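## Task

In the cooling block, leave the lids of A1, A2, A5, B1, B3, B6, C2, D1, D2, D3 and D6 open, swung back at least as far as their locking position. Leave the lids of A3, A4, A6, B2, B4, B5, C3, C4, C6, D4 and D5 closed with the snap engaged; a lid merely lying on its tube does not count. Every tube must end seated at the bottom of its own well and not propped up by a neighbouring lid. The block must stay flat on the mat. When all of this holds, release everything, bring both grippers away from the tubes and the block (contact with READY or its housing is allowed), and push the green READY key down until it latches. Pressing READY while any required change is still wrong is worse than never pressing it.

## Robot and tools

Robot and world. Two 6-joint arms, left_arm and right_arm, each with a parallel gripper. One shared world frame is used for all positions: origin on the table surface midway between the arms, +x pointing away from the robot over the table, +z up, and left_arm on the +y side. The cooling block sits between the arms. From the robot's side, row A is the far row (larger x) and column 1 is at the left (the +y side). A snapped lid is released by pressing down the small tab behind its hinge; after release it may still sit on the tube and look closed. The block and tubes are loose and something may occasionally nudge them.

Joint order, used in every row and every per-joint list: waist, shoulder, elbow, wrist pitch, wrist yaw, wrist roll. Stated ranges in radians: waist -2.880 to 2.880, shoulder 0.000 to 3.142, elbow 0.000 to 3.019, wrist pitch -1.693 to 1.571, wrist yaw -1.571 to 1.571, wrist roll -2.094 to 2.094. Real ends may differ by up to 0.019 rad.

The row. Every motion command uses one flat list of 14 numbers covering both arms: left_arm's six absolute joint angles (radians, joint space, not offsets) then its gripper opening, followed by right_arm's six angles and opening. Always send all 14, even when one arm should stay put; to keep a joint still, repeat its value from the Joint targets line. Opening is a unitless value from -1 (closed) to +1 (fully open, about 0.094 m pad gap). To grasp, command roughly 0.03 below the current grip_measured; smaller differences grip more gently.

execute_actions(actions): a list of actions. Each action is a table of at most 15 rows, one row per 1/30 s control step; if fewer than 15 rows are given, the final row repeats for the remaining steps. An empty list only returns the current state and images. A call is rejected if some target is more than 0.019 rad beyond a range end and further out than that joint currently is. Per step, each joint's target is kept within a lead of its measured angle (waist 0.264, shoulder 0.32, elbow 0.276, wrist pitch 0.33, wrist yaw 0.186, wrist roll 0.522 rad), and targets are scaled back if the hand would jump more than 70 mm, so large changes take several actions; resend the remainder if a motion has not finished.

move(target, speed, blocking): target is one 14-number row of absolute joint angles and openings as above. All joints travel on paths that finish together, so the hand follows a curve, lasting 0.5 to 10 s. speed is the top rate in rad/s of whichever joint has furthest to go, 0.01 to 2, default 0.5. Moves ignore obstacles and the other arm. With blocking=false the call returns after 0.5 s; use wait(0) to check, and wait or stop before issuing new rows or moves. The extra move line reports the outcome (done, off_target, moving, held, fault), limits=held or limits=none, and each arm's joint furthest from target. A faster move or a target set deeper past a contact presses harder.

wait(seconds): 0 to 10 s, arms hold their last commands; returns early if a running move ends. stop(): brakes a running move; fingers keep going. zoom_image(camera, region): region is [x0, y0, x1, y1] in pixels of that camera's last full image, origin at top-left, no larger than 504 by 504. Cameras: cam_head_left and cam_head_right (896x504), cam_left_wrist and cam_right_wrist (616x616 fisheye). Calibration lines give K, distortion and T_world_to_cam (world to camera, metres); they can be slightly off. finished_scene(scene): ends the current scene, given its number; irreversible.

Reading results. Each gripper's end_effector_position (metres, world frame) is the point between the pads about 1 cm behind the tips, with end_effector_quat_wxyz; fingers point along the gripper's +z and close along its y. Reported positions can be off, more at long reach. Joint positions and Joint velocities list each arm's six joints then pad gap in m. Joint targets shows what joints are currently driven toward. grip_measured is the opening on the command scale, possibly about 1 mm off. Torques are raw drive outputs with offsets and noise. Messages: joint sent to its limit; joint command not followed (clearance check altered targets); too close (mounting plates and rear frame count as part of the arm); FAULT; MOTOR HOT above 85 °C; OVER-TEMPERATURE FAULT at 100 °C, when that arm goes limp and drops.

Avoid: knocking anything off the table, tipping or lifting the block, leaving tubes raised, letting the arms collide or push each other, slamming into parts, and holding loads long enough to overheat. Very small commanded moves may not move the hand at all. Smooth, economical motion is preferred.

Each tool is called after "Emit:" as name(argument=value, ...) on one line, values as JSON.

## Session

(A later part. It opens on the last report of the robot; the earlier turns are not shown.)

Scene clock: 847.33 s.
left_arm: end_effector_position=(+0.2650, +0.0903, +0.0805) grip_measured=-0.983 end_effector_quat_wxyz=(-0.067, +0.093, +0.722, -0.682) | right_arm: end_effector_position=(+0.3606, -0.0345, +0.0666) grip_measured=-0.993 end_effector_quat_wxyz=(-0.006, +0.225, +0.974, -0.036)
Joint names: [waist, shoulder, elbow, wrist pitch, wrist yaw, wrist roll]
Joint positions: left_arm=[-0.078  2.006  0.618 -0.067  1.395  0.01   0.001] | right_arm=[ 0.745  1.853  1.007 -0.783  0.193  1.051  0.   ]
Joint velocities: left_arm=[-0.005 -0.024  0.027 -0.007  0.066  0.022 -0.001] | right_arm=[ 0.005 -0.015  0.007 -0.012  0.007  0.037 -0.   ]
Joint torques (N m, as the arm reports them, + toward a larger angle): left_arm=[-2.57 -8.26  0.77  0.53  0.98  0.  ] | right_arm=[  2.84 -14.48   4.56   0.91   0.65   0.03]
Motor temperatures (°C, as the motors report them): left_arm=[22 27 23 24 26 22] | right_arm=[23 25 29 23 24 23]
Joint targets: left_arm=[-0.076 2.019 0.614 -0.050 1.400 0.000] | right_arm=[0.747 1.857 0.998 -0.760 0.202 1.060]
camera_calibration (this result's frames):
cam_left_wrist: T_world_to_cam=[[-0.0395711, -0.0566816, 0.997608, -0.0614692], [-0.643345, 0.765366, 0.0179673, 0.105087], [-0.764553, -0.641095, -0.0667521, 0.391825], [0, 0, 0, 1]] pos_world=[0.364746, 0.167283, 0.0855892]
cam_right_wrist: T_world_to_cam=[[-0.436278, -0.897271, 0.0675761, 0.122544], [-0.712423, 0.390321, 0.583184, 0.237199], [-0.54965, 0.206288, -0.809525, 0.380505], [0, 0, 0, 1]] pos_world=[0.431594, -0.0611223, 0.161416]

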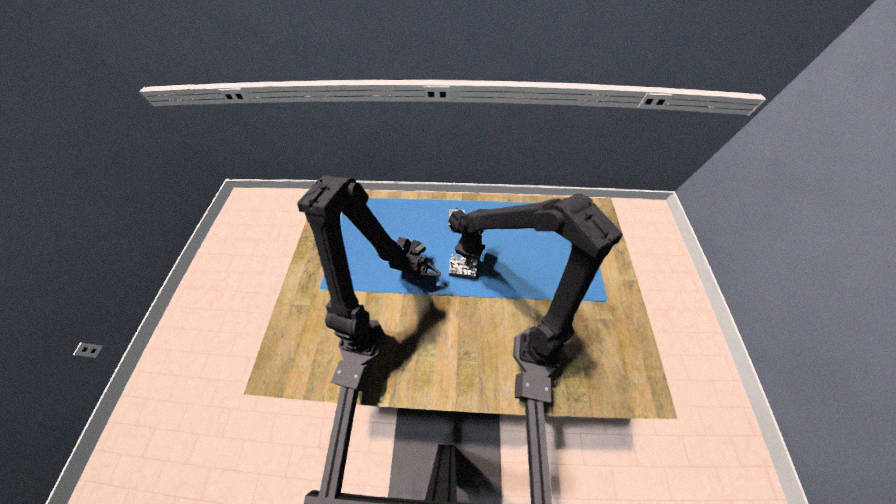

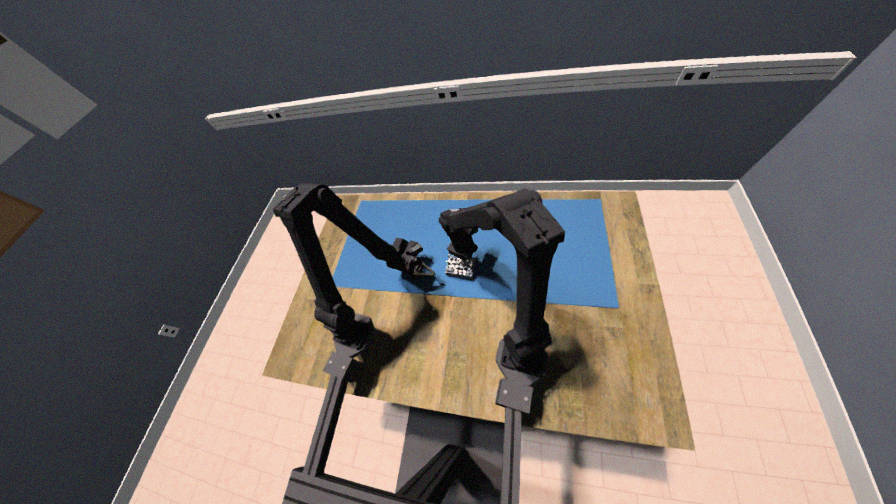

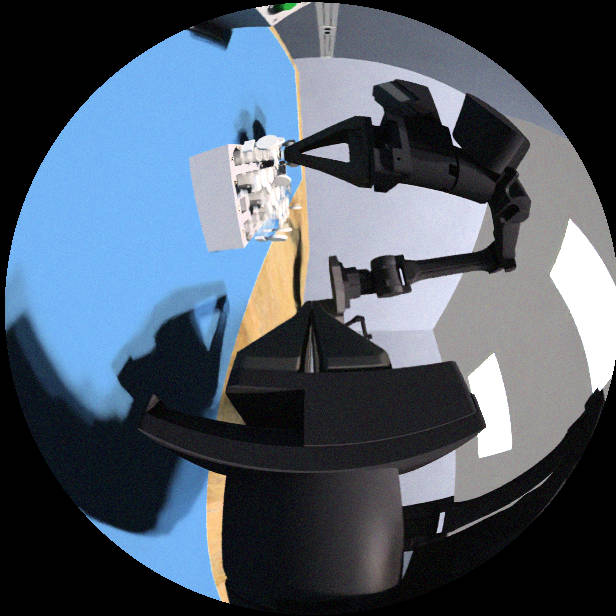

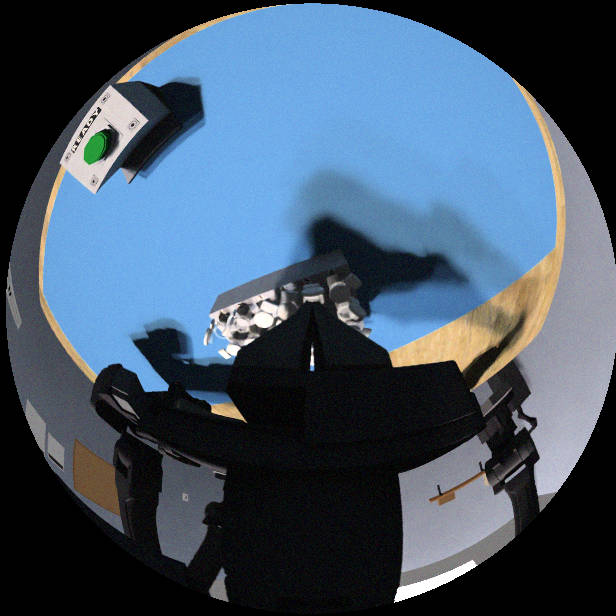

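Emit:
execute_actions(actions=[[[-0.076,2.019,0.614,-0.05,1.4,0,-1,0.747,1.85,0.998,-0.78,0.192,1.06,-1],[-0.076,2.019,0.614,-0.05,1.4,0,-1,0.747,1.848,0.998,-0.80,0.185,1.06,-1],[-0.076,2.019,0.614,-0.05,1.4,0,-1,0.747,1.848,0.998,-0.806,0.178,1.06,-1],[-0.076,2.019,0.614,-0.05,1.4,0,-1,0.747,1.846,0.998,-0.812,0.17,1.06,-1],[-0.076,2.019,0.614,-0.05,1.4,0,-1,0.747,1.842,0.998,-0.818,0.163,1.06,-1],[-0.076,2.019,0.614,-0.05,1.4,0,-1,0.747,1.836,0.998,-0.824,0.156,1.06,-1],[-0.076,2.019,0.614,-0.05,1.4,0,-1,0.747,1.83,0.998,-0.83,0.154,1.06,-1],[-0.076,2.019,0.614,-0.05,1.4,0,-1,0.747,1.824,0.998,-0.83,0.154,1.06,-1],[-0.076,2.019,0.614,-0.05,1.4,0,-1,0.747,1.818,0.998,-0.83,0.154,1.06,-1],[-0.076,2.019,0.614,-0.05,1.4,0,-1,0.747,1.812,0.998,-0.83,0.154,1.06,-1],[-0.076,2.019,0.614,-0.05,1.4,0,-1,0.747,1.806,0.998,-0.83,0.154,1.06,-1],[-0.076,2.019,0.614,-0.05,1.4,0,-1,0.747,1.80,0.998,-0.83,0.154,1.06,-1],[-0.076,2.019,0.614,-0.05,1.4,0,-1,0.747,1.795,0.998,-0.83,0.154,1.06,-1]]])

Emit:
zoom_image(camera="cam_left_wrist", region=[250, 120, 330, 200])

Emit:
move(target=[-0.076,2.019,0.614,-0.05,1.4,0,-1,0.919,1.745,0.862,-0.631,0.157,0.842,-1], speed=0.3)

Emit:
zoom_image(camera="cam_right_wrist", region=[200, 150, 420, 330])

Scene clock: 879.13 s.
left_arm: end_effector_position=(+0.2650, +0.0903, +0.0805) grip_measured=-0.983 end_effector_quat_wxyz=(-0.067, +0.093, +0.722, -0.682) | right_arm: end_effector_position=(+0.3595, -0.0315, +0.0862) grip_measured=-0.993 end_effector_quat_wxyz=(-0.013, +0.227, +0.974, -0.018)
Joint names: [waist, shoulder, elbow, wrist pitch, wrist yaw, wrist roll]
Joint positions: left_arm=[-0.078  2.006  0.618 -0.067  1.395  0.01   0.001] | right_arm=[ 0.745  1.805  1.007 -0.814  0.157  1.051  0.   ]
Joint velocities: left_arm=[-0.005 -0.005  0.002 -0.017 -0.022  0.037 -0.001] | right_arm=[-0.005 -0.22   0.002 -0.007 -0.007 -0.007  0.001]
Joint torques (N m, as the arm reports them, + toward a larger angle): left_arm=[-2.84 -8.66  0.85  0.58  0.96 -0.04] | right_arm=[  2.83 -14.64   4.66  -0.67   0.01   0.02]
Motor temperatures (°C, as the motors report them): left_arm=[22 27 23 24 26 22] | right_arm=[23 25 28 23 24 23]
Joint targets: left_arm=[-0.076 2.019 0.614 -0.050 1.400 0.000] | right_arm=[0.747 1.795 0.998 -0.830 0.154 1.060]
camera_calibration (this result's frames):
cam_left_wrist: T_world_to_cam=[[-0.0395711, -0.0566816, 0.997608, -0.0614692], [-0.643345, 0.765366, 0.0179673, 0.105087], [-0.764553, -0.641095, -0.0667521, 0.391825], [0, 0, 0, 1]] pos_world=[0.364746, 0.167283, 0.0855892]
cam_right_wrist: T_world_to_cam=[[-0.439925, -0.897326, 0.0356473, 0.127537], [-0.707164, 0.370616, 0.602132, 0.219727], [-0.553521, 0.239685, -0.7976, 0.396568], [0, 0, 0, 1]] pos_world=[0.430998, -0.0620428, 0.179452]

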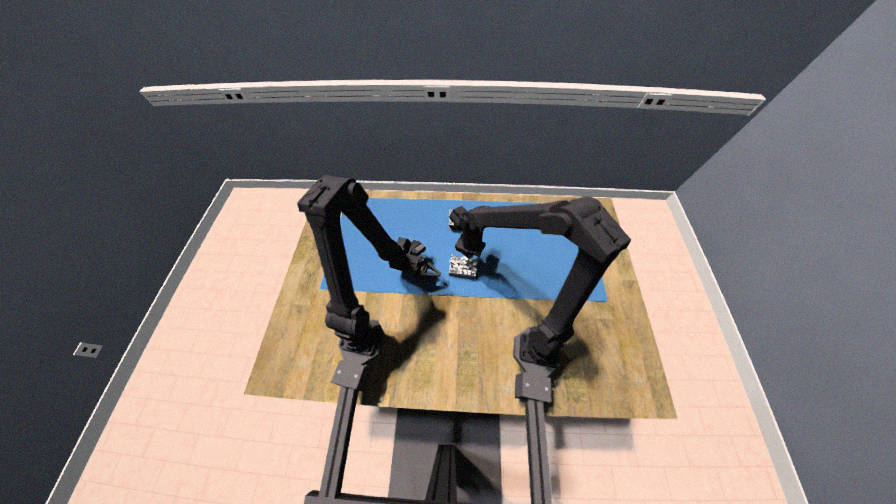

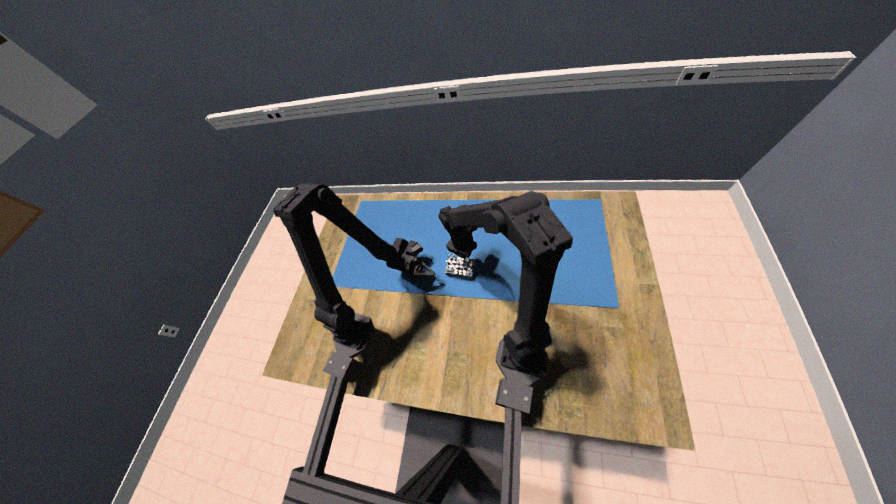

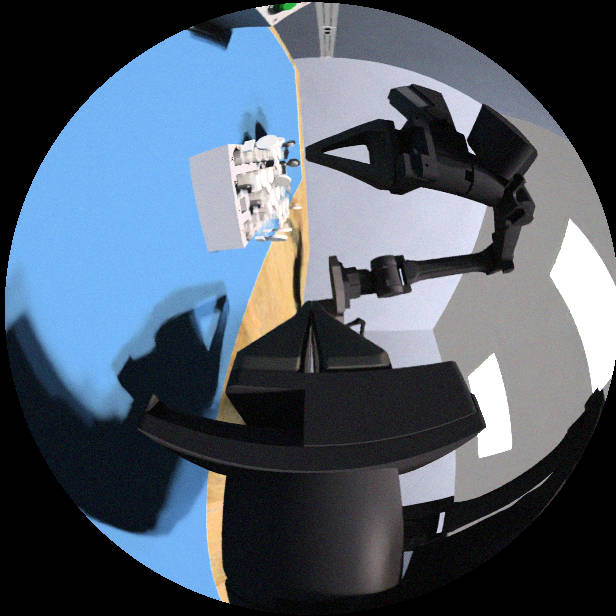

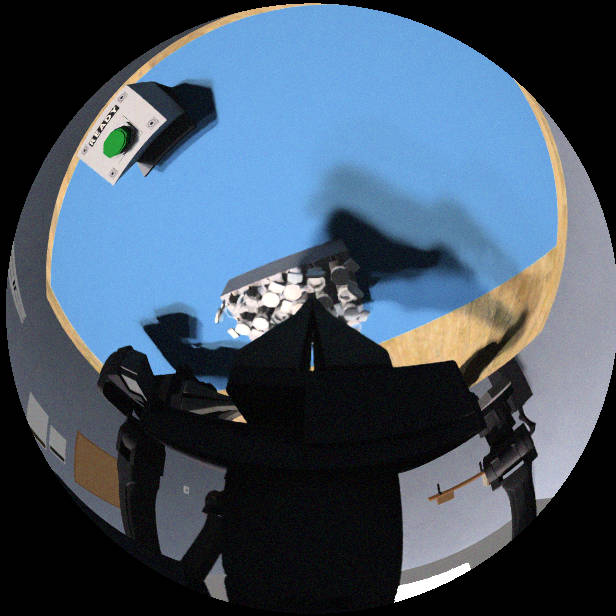

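Region (250, 120, 330, 200) of cam_left_wrist's 616x616 image, scaled by 6.300, with more detail than that image has.

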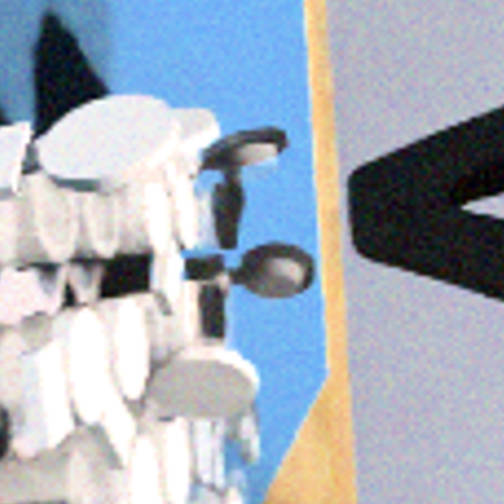

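Scene clock: 880.50 s.
left_arm: end_effector_position=(+0.2650, +0.0903, +0.0805) grip_measured=-0.983 end_effector_quat_wxyz=(-0.067, +0.093, +0.722, -0.682) | right_arm: end_effector_position=(+0.3010, +0.0145, +0.0839) grip_measured=-0.993 end_effector_quat_wxyz=(+0.025, +0.052, +0.998, +0.020)
Joint names: [waist, shoulder, elbow, wrist pitch, wrist yaw, wrist roll]
Joint positions: left_arm=[-0.078  2.006  0.618 -0.067  1.395  0.01   0.001] | right_arm=[ 0.914  1.751  0.872 -0.649  0.157  0.852  0.   ]
Joint velocities: left_arm=[-0.015 -0.005  0.012 -0.012  0.022 -0.066  0.001] | right_arm=[ 0.015 -0.005  0.002 -0.002 -0.051 -0.051  0.   ]
Joint torques (N m, as the arm reports them, + toward a larger angle): left_arm=[-2.74 -8.09  0.93  0.49  0.97 -0.02] | right_arm=[  2.46 -13.29   4.48   1.02   0.14  -0.17]
Motor temperatures (°C, as the motors report them): left_arm=[22 27 23 24 26 22] | right_arm=[23 25 28 23 24 23]
Joint targets: left_arm=[-0.076 2.019 0.614 -0.050 1.400 -0.000] | right_arm=[0.919 1.745 0.862 -0.631 0.157 0.842]
move: done; limits=none; left_arm: farthest joint: the wrist pitch, 0.017 radians from its target (0.017 radians at the start); right_arm: farthest joint: the wrist pitch, 0.018 radians from its target (0.183 radians at the start)
camera_calibration (this result's frames):
cam_left_wrist: T_world_to_cam=[[-0.0395711, -0.0566816, 0.997608, -0.0614692], [-0.643345, 0.765366, 0.0179673, 0.105087], [-0.764553, -0.641095, -0.0667521, 0.391825], [0, 0, 0, 1]] pos_world=[0.364746, 0.167283, 0.0855892]
cam_right_wrist: T_world_to_cam=[[-0.100061, -0.993779, -0.048903, 0.0493921], [-0.833784, 0.0569279, 0.549149, 0.209766], [-0.542948, 0.0957226, -0.834293, 0.353354], [0, 0, 0, 1]] pos_world=[0.371695, 0.00331929, 0.182024]

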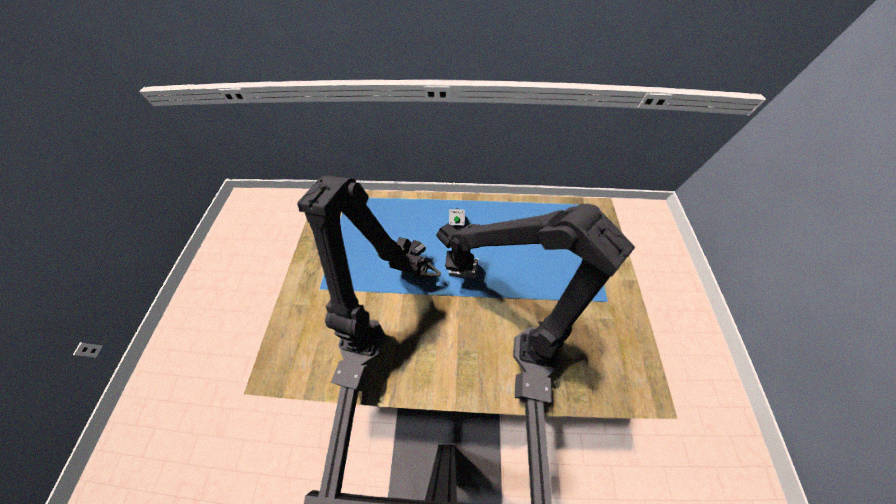

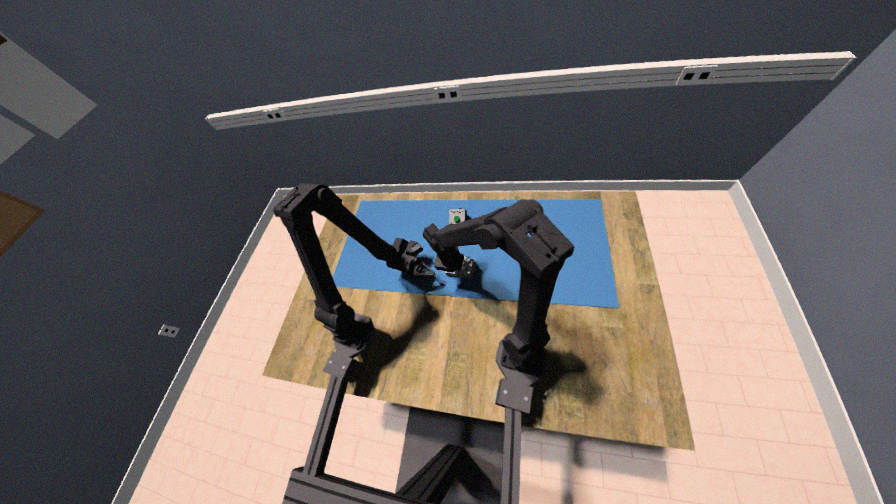

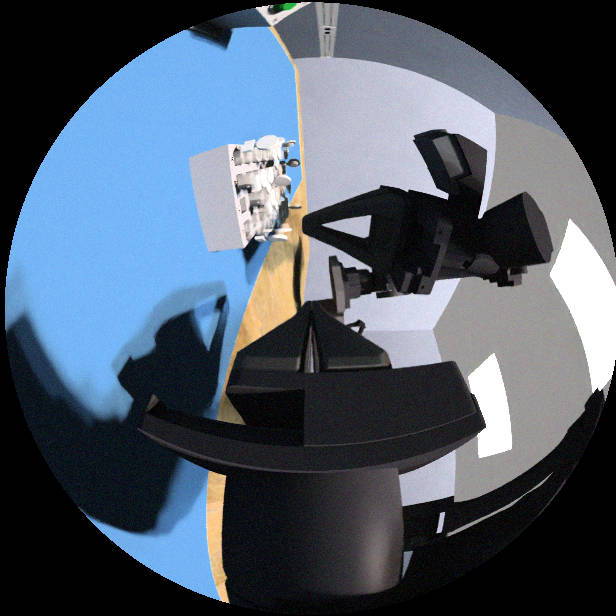

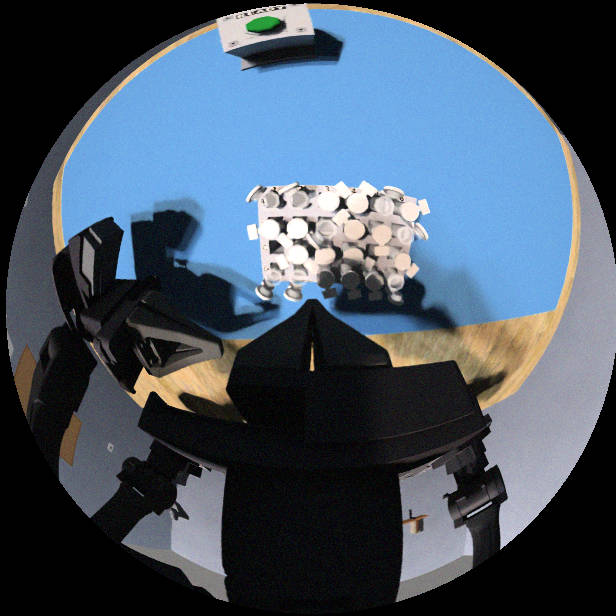

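Region (200, 150, 420, 330) of cam_right_wrist's 616x616 image, scaled by 2.291, with more detail than that image has; it fills the top 412 rows of this view, and the rest is white.

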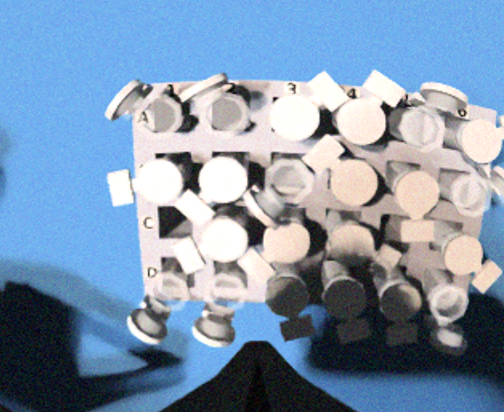

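Emit:
execute_actions(actions=[[[-0.076,2.019,0.614,-0.05,1.4,0,-1,0.91,1.75,0.862,-0.655,0.157,0.82,-1],[-0.076,2.019,0.614,-0.05,1.4,0,-1,0.903,1.755,0.862,-0.668,0.157,0.79,-1],[-0.076,2.019,0.614,-0.05,1.4,0,-1,0.90,1.76,0.862,-0.672,0.157,0.76,-1],[-0.076,2.019,0.614,-0.05,1.4,0,-1,0.897,1.76,0.862,-0.676,0.157,0.73,-1],[-0.076,2.019,0.614,-0.05,1.4,0,-1,0.894,1.76,0.862,-0.68,0.157,0.70,-1],[-0.076,2.019,0.614,-0.05,1.4,0,-1,0.891,1.76,0.862,-0.684,0.157,0.67,-1],[-0.076,2.019,0.614,-0.05,1.4,0,-1,0.889,1.76,0.862,-0.688,0.157,0.64,-1],[-0.076,2.019,0.614,-0.05,1.4,0,-1,0.887,1.76,0.862,-0.691,0.157,0.61,-1],[-0.076,2.019,0.614,-0.05,1.4,0,-1,0.887,1.76,0.862,-0.691,0.157,0.58,-1],[-0.076,2.019,0.614,-0.05,1.4,0,-1,0.887,1.76,0.862,-0.691,0.157,0.55,-1],[-0.076,2.019,0.614,-0.05,1.4,0,-1,0.887,1.76,0.862,-0.691,0.157,0.526,-1]],[[-0.076,2.019,0.614,-0.05,1.4,0,-1,0.887,1.766,0.862,-0.691,0.157,0.526,-1],[-0.076,2.019,0.614,-0.05,1.4,0,-1,0.887,1.77,0.862,-0.691,0.157,0.526,-1],[-0.076,2.019,0.614,-0.05,1.4,0,-1,0.887,1.774,0.862,-0.691,0.157,0.526,-1],[-0.076,2.019,0.614,-0.05,1.4,0,-1,0.887,1.778,0.862,-0.691,0.157,0.526,-1],[-0.076,2.019,0.614,-0.05,1.4,0,-1,0.887,1.782,0.862,-0.691,0.157,0.526,-1],[-0.076,2.019,0.614,-0.05,1.4,0,-1,0.887,1.786,0.862,-0.691,0.157,0.526,-1],[-0.076,2.019,0.614,-0.05,1.4,0,-1,0.887,1.79,0.862,-0.691,0.157,0.526,-1],[-0.076,2.019,0.614,-0.05,1.4,0,-1,0.887,1.794,0.862,-0.691,0.157,0.526,-1],[-0.076,2.019,0.614,-0.05,1.4,0,-1,0.887,1.797,0.862,-0.691,0.157,0.526,-1],[-0.076,2.019,0.614,-0.05,1.4,0,-1,0.887,1.80,0.862,-0.691,0.157,0.526,-1]]])

Emit:
zoom_image(camera="cam_right_wrist", region=[250, 230, 380, 330])

Emit:
zoom_image(camera="cam_left_wrist", region=[240, 180, 330, 260])

Scene clock: 906.23 s.
left_arm: end_effector_position=(+0.2650, +0.0903, +0.0805) grip_measured=-0.983 end_effector_quat_wxyz=(-0.067, +0.093, +0.722, -0.682) | right_arm: end_effector_position=(+0.2939, +0.0028, +0.0684) grip_measured=-0.993 end_effector_quat_wxyz=(+0.002, -0.103, +0.995, -0.003)
Joint names: [waist, shoulder, elbow, wrist pitch, wrist yaw, wrist roll]
Joint positions: left_arm=[-0.078  2.006  0.618 -0.067  1.395  0.01   0.001] | right_arm=[ 0.9    1.789  0.872 -0.675  0.157  0.536  0.   ]
Joint velocities: left_arm=[-0.005 -0.005 -0.012 -0.012  0.007  0.066 -0.001] | right_arm=[-0.015 -0.005  0.007  0.002 -0.081 -0.066 -0.001]
Joint torques (N m, as the arm reports them, + toward a larger angle): left_arm=[-2.68 -8.47  0.83  0.53  0.97 -0.03] | right_arm=[  1.71 -12.37   3.97  -0.38   0.13  -0.11]
Motor temperatures (°C, as the motors report them): left_arm=[22 27 23 24 26 22] | right_arm=[23 25 28 23 24 23]
Joint targets: left_arm=[-0.076 2.019 0.614 -0.050 1.400 0.000] | right_arm=[0.887 1.800 0.862 -0.691 0.157 0.526]
camera_calibration (this result's frames):
cam_left_wrist: T_world_to_cam=[[-0.0395711, -0.0566816, 0.997608, -0.0614692], [-0.643345, 0.765366, 0.0179673, 0.105087], [-0.764553, -0.641095, -0.0667521, 0.391825], [0, 0, 0, 1]] pos_world=[0.364746, 0.167283, 0.0855892]
cam_right_wrist: T_world_to_cam=[[0.206893, -0.978363, 0.000600905, -0.0573981], [-0.792581, -0.167246, 0.586383, 0.198978], [-0.573595, -0.121795, -0.810034, 0.345636], [0, 0, 0, 1]] pos_world=[0.367836, 0.0192186, 0.163334]

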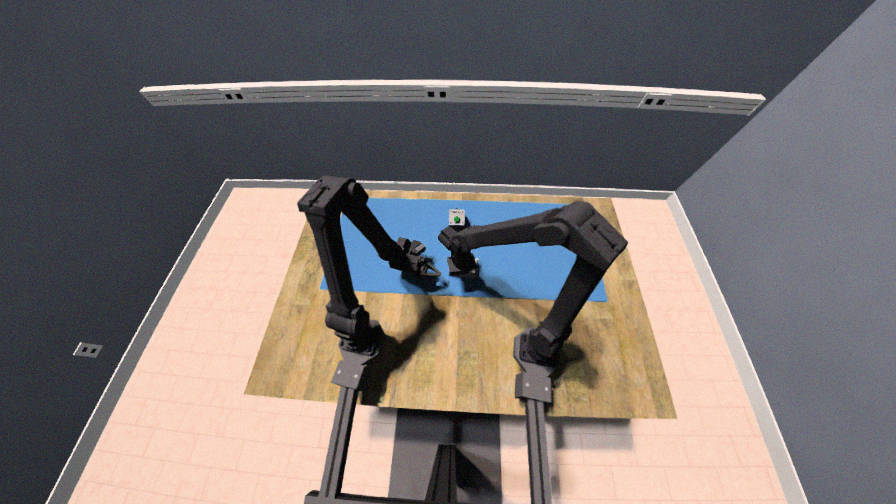

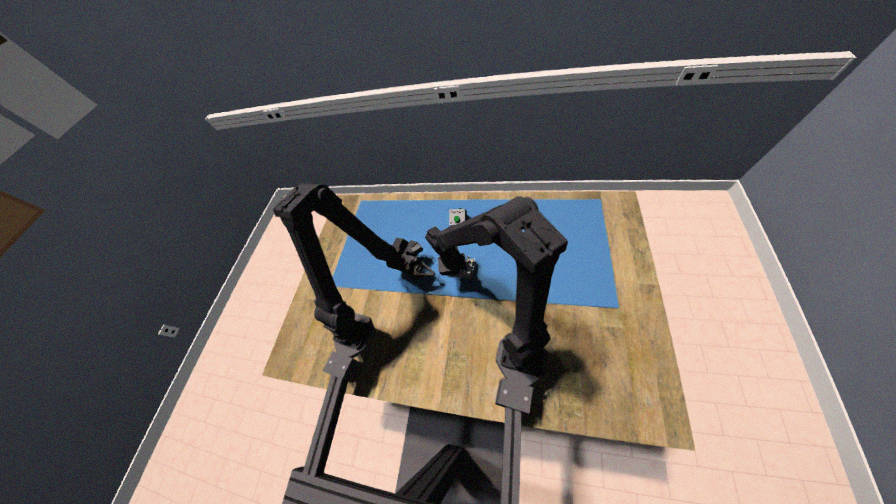

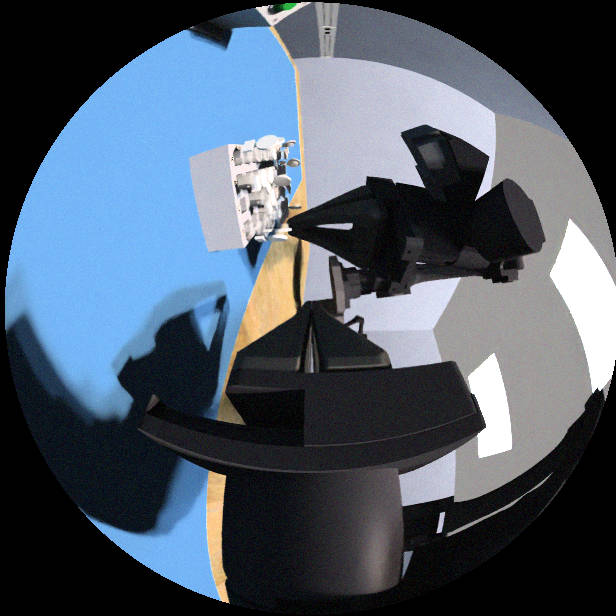

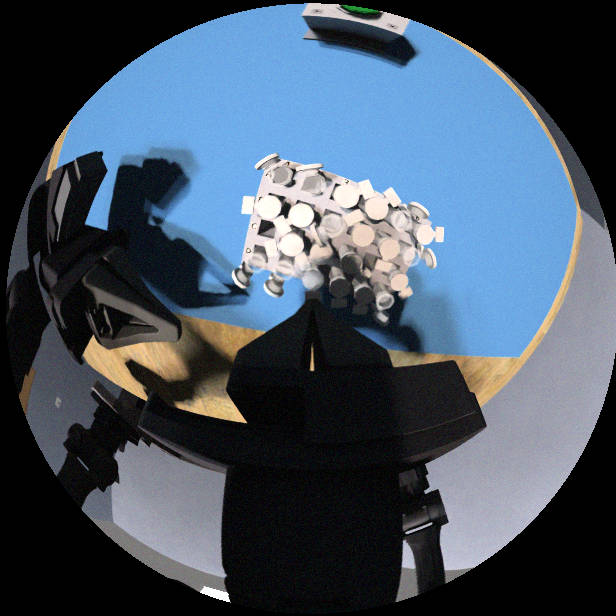

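Region (250, 230, 380, 330) of cam_right_wrist's 616x616 image, scaled by 3.877, with more detail than that image has; it fills the top 388 rows of this view, and the rest is white.

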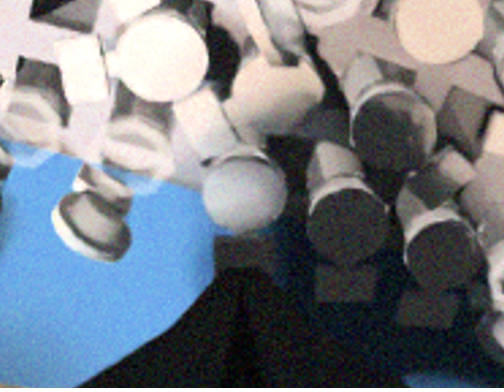

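Region (240, 180, 330, 260) of cam_left_wrist's 616x616 image, scaled by 5.600, with more detail than that image has.

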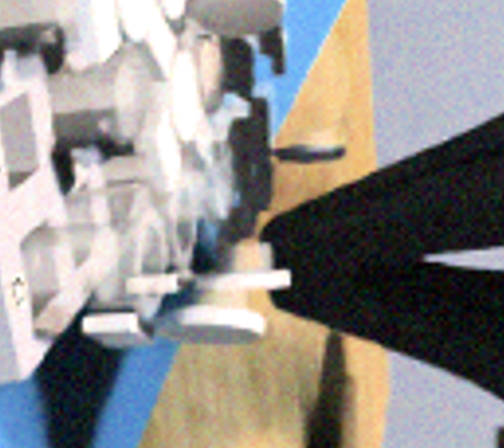

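Emit:
execute_actions(actions=[[[-0.076,2.019,0.614,-0.05,1.4,0,-1,0.895,1.804,0.865,-0.685,0.157,0.53,-1],[-0.076,2.019,0.614,-0.05,1.4,0,-1,0.895,1.807,0.865,-0.68,0.157,0.53,-1],[-0.076,2.019,0.614,-0.05,1.4,0,-1,0.895,1.81,0.865,-0.675,0.157,0.53,-1],[-0.076,2.019,0.614,-0.05,1.4,0,-1,0.895,1.813,0.865,-0.675,0.157,0.53,-1],[-0.076,2.019,0.614,-0.05,1.4,0,-1,0.895,1.816,0.865,-0.675,0.157,0.53,-1],[-0.076,2.019,0.614,-0.05,1.4,0,-1,0.895,1.819,0.865,-0.675,0.157,0.53,-1],[-0.076,2.019,0.614,-0.05,1.4,0,-1,0.895,1.822,0.865,-0.675,0.157,0.53,-1],[-0.076,2.019,0.614,-0.05,1.4,0,-1,0.895,1.826,0.865,-0.675,0.157,0.53,-1],[-0.076,2.019,0.614,-0.05,1.4,0,-1,0.895,1.83,0.865,-0.675,0.157,0.53,-1]]])

Emit:
zoom_image(camera="cam_right_wrist", region=[250, 230, 380, 330])

Scene clock: 914.57 s.
left_arm: end_effector_position=(+0.2650, +0.0903, +0.0805) grip_measured=-0.983 end_effector_quat_wxyz=(-0.067, +0.093, +0.722, -0.682) | right_arm: end_effector_position=(+0.2912, +0.0015, +0.0626) grip_measured=-0.993 end_effector_quat_wxyz=(-0.005, -0.105, +0.994, -0.008)
Joint names: [waist, shoulder, elbow, wrist pitch, wrist yaw, wrist roll]
Joint positions: left_arm=[-0.078  2.006  0.618 -0.067  1.395  0.01   0.001] | right_arm=[ 0.9    1.805  0.872 -0.675  0.157  0.535  0.   ]
Joint velocities: left_arm=[-0.015 -0.005  0.007  0.007 -0.022 -0.066  0.001] | right_arm=[ 0.005 -0.005 -0.027 -0.022 -0.007  0.037 -0.001]
Joint torques (N m, as the arm reports them, + toward a larger angle): left_arm=[-2.55 -8.18  0.81  0.48  0.98 -0.01] | right_arm=[  1.56 -10.09   4.25   0.22   0.1   -0.13]
Motor temperatures (°C, as the motors report them): left_arm=[22 27 23 24 26 22] | right_arm=[23 25 28 23 24 23]
Joint targets: left_arm=[-0.076 2.019 0.614 -0.050 1.400 -0.000] | right_arm=[0.895 1.830 0.865 -0.675 0.157 0.530]
camera_calibration (this result's frames):
cam_left_wrist: T_world_to_cam=[[-0.0395711, -0.0566816, 0.997608, -0.0614692], [-0.643345, 0.765366, 0.0179673, 0.105087], [-0.764553, -0.641095, -0.0667521, 0.391825], [0, 0, 0, 1]] pos_world=[0.364746, 0.167283, 0.0855892]
cam_right_wrist: T_world_to_cam=[[0.210726, -0.977509, 0.00844899, -0.0597366], [-0.785192, -0.164107, 0.597112, 0.197167], [-0.582296, -0.132461, -0.802113, 0.341214], [0, 0, 0, 1]] pos_world=[0.366089, 0.019161, 0.156466]

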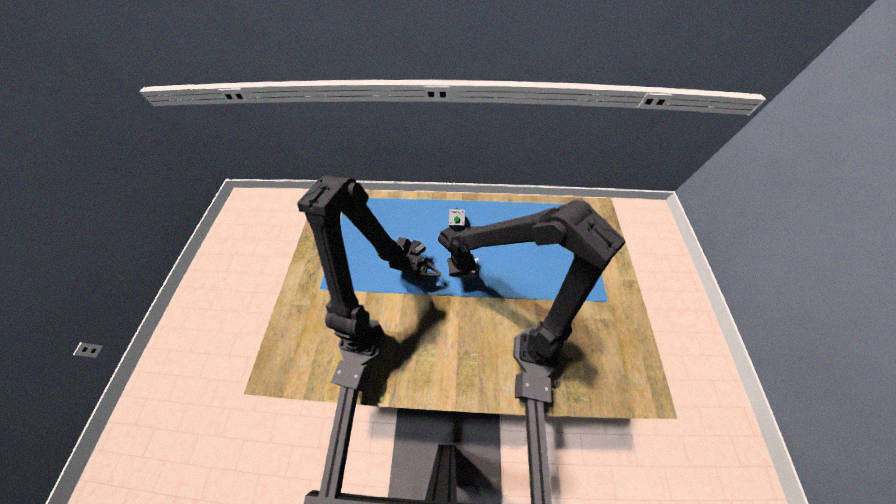

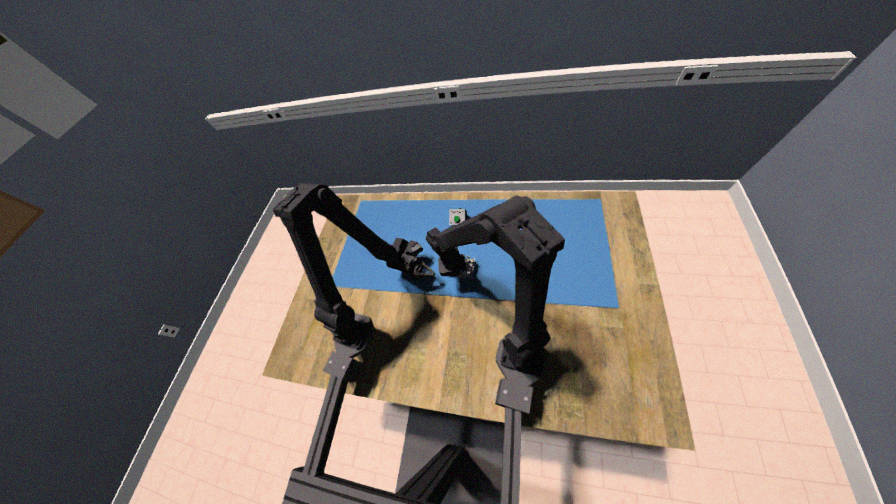

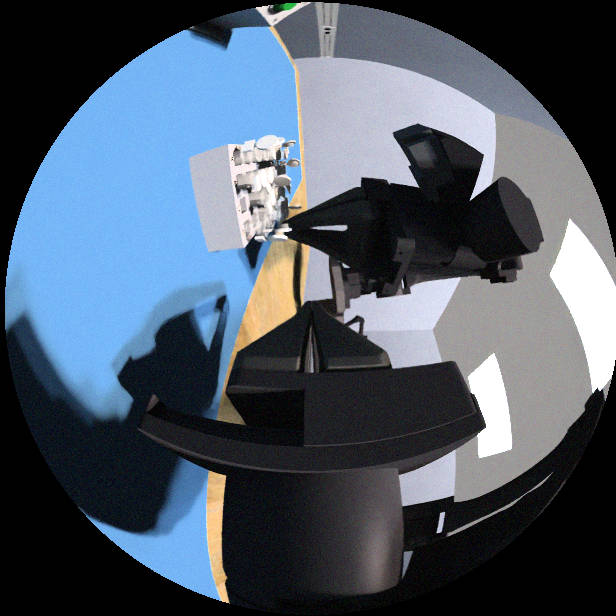

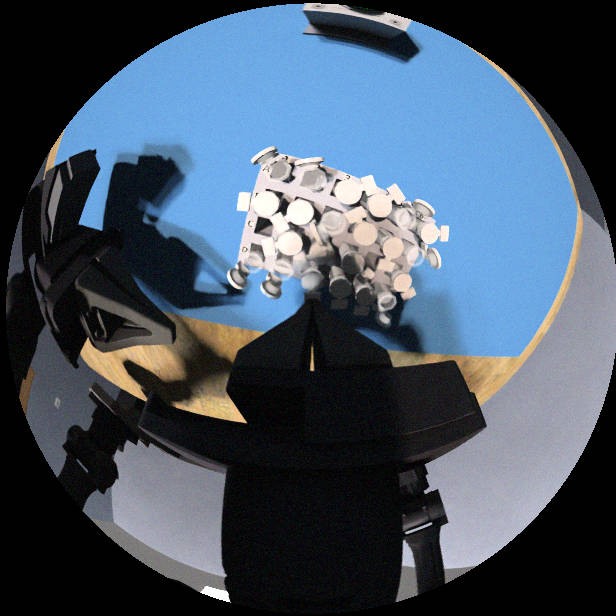

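Region (250, 230, 380, 330) of cam_right_wrist's 616x616 image, scaled by 3.877, with more detail than that image has; it fills the top 388 rows of this view, and the rest is white.

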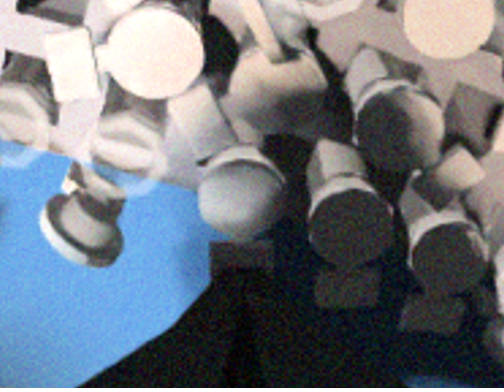

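Emit:
execute_actions(actions=[[[-0.076,2.019,0.614,-0.05,1.4,0,-1,0.895,1.838,0.865,-0.668,0.157,0.53,-1],[-0.076,2.019,0.614,-0.05,1.4,0,-1,0.895,1.846,0.865,-0.662,0.157,0.53,-1],[-0.076,2.019,0.614,-0.05,1.4,0,-1,0.895,1.853,0.865,-0.658,0.157,0.53,-1],[-0.076,2.019,0.614,-0.05,1.4,0,-1,0.895,1.86,0.865,-0.655,0.157,0.53,-1],[-0.076,2.019,0.614,-0.05,1.4,0,-1,0.895,1.866,0.865,-0.652,0.157,0.53,-1],[-0.076,2.019,0.614,-0.05,1.4,0,-1,0.895,1.872,0.865,-0.65,0.157,0.53,-1],[-0.076,2.019,0.614,-0.05,1.4,0,-1,0.895,1.872,0.865,-0.648,0.157,0.53,-1],[-0.076,2.019,0.614,-0.05,1.4,0,-1,0.895,1.872,0.865,-0.648,0.157,0.53,-1],[-0.076,2.019,0.614,-0.05,1.4,0,-1,0.895,1.85,0.865,-0.648,0.157,0.53,-1],[-0.076,2.019,0.614,-0.05,1.4,0,-1,0.895,1.832,0.865,-0.648,0.157,0.53,-1]]])

Emit:
zoom_image(camera="cam_right_wrist", region=[250, 230, 380, 330])

Emit:
zoom_image(camera="cam_left_wrist", region=[240, 180, 330, 260])

Scene clock: 922.97 s.
left_arm: end_effector_position=(+0.2650, +0.0903, +0.0805) grip_measured=-0.983 end_effector_quat_wxyz=(-0.067, +0.093, +0.722, -0.682) | right_arm: end_effector_position=(+0.2912, +0.0015, +0.0626) grip_measured=-0.993 end_effector_quat_wxyz=(-0.005, -0.105, +0.994, -0.008)
Joint names: [waist, shoulder, elbow, wrist pitch, wrist yaw, wrist roll]
Joint positions: left_arm=[-0.078  2.006  0.618 -0.067  1.395  0.01   0.001] | right_arm=[ 0.9    1.805  0.872 -0.675  0.157  0.535  0.   ]
Joint velocities: left_arm=[ 0.005 -0.005 -0.002  0.007  0.007  0.007  0.   ] | right_arm=[-0.015 -0.015  0.007  0.002 -0.022 -0.022 -0.   ]
Joint torques (N m, as the arm reports them, + toward a larger angle): left_arm=[-2.61 -8.23  0.82  0.54  0.97 -0.02] | right_arm=[  1.46 -10.08   4.14   1.16   0.07  -0.1 ]
Motor temperatures (°C, as the motors report them): left_arm=[22 27 23 24 26 22] | right_arm=[23 25 28 23 24 23]
Joint targets: left_arm=[-0.076 2.019 0.614 -0.050 1.400 0.000] | right_arm=[0.895 1.832 0.865 -0.648 0.157 0.530]
camera_calibration (this result's frames):
cam_left_wrist: T_world_to_cam=[[-0.0395711, -0.0566816, 0.997608, -0.0614692], [-0.643345, 0.765366, 0.0179673, 0.105087], [-0.764553, -0.641095, -0.0667521, 0.391825], [0, 0, 0, 1]] pos_world=[0.364746, 0.167283, 0.0855892]
cam_right_wrist: T_world_to_cam=[[0.210726, -0.977509, 0.00844899, -0.0597366], [-0.785192, -0.164107, 0.597112, 0.197167], [-0.582296, -0.132461, -0.802113, 0.341214], [0, 0, 0, 1]] pos_world=[0.366089, 0.019161, 0.156466]

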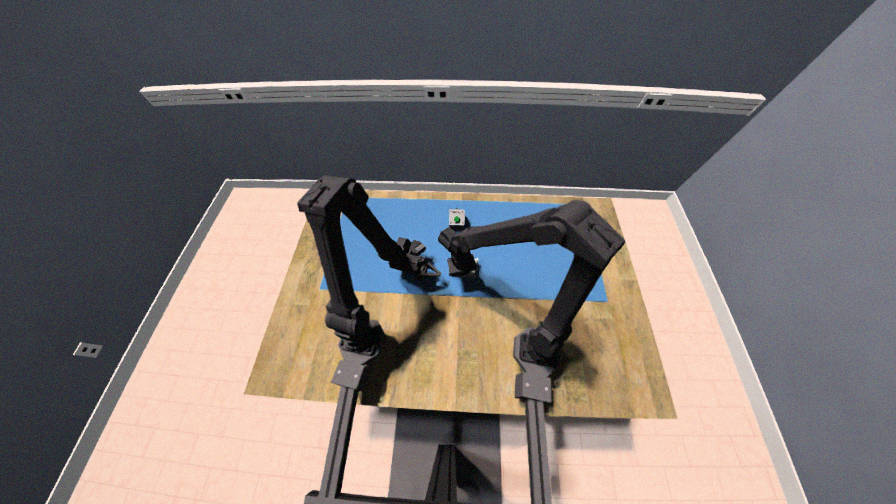

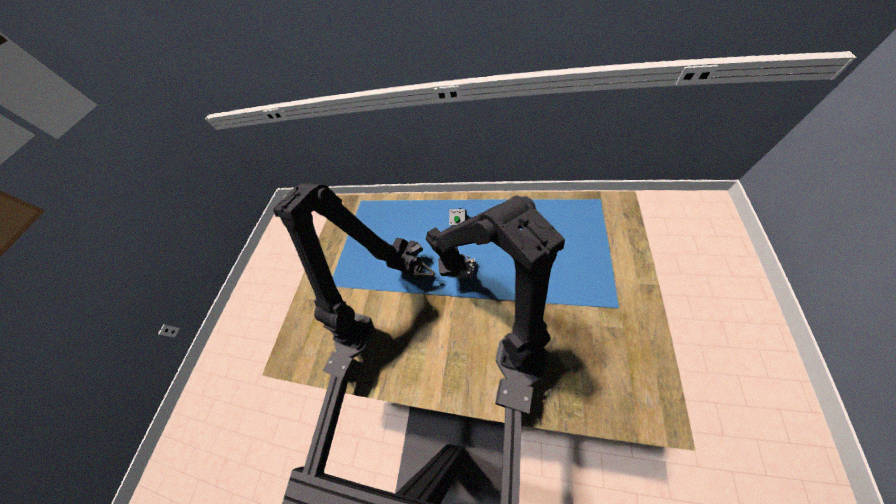

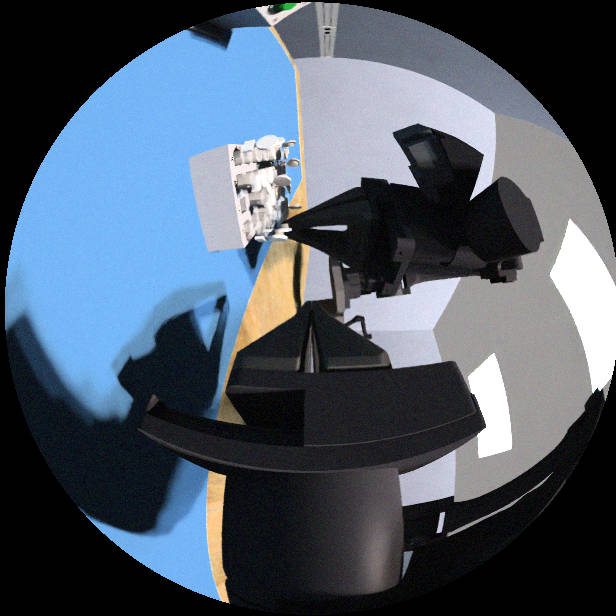

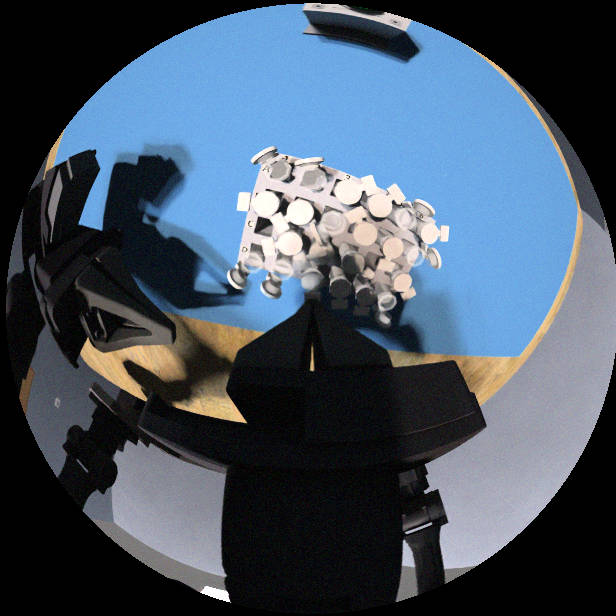

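Region (250, 230, 380, 330) of cam_right_wrist's 616x616 image, scaled by 3.877, with more detail than that image has; it fills the top 388 rows of this view, and the rest is white.

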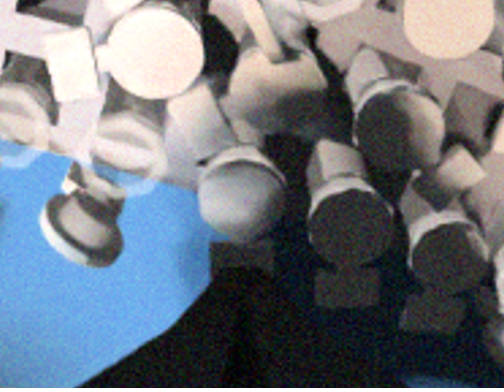

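Region (240, 180, 330, 260) of cam_left_wrist's 616x616 image, scaled by 5.600, with more detail than that image has.

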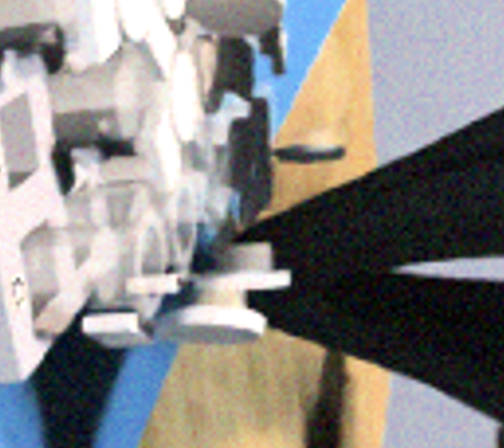

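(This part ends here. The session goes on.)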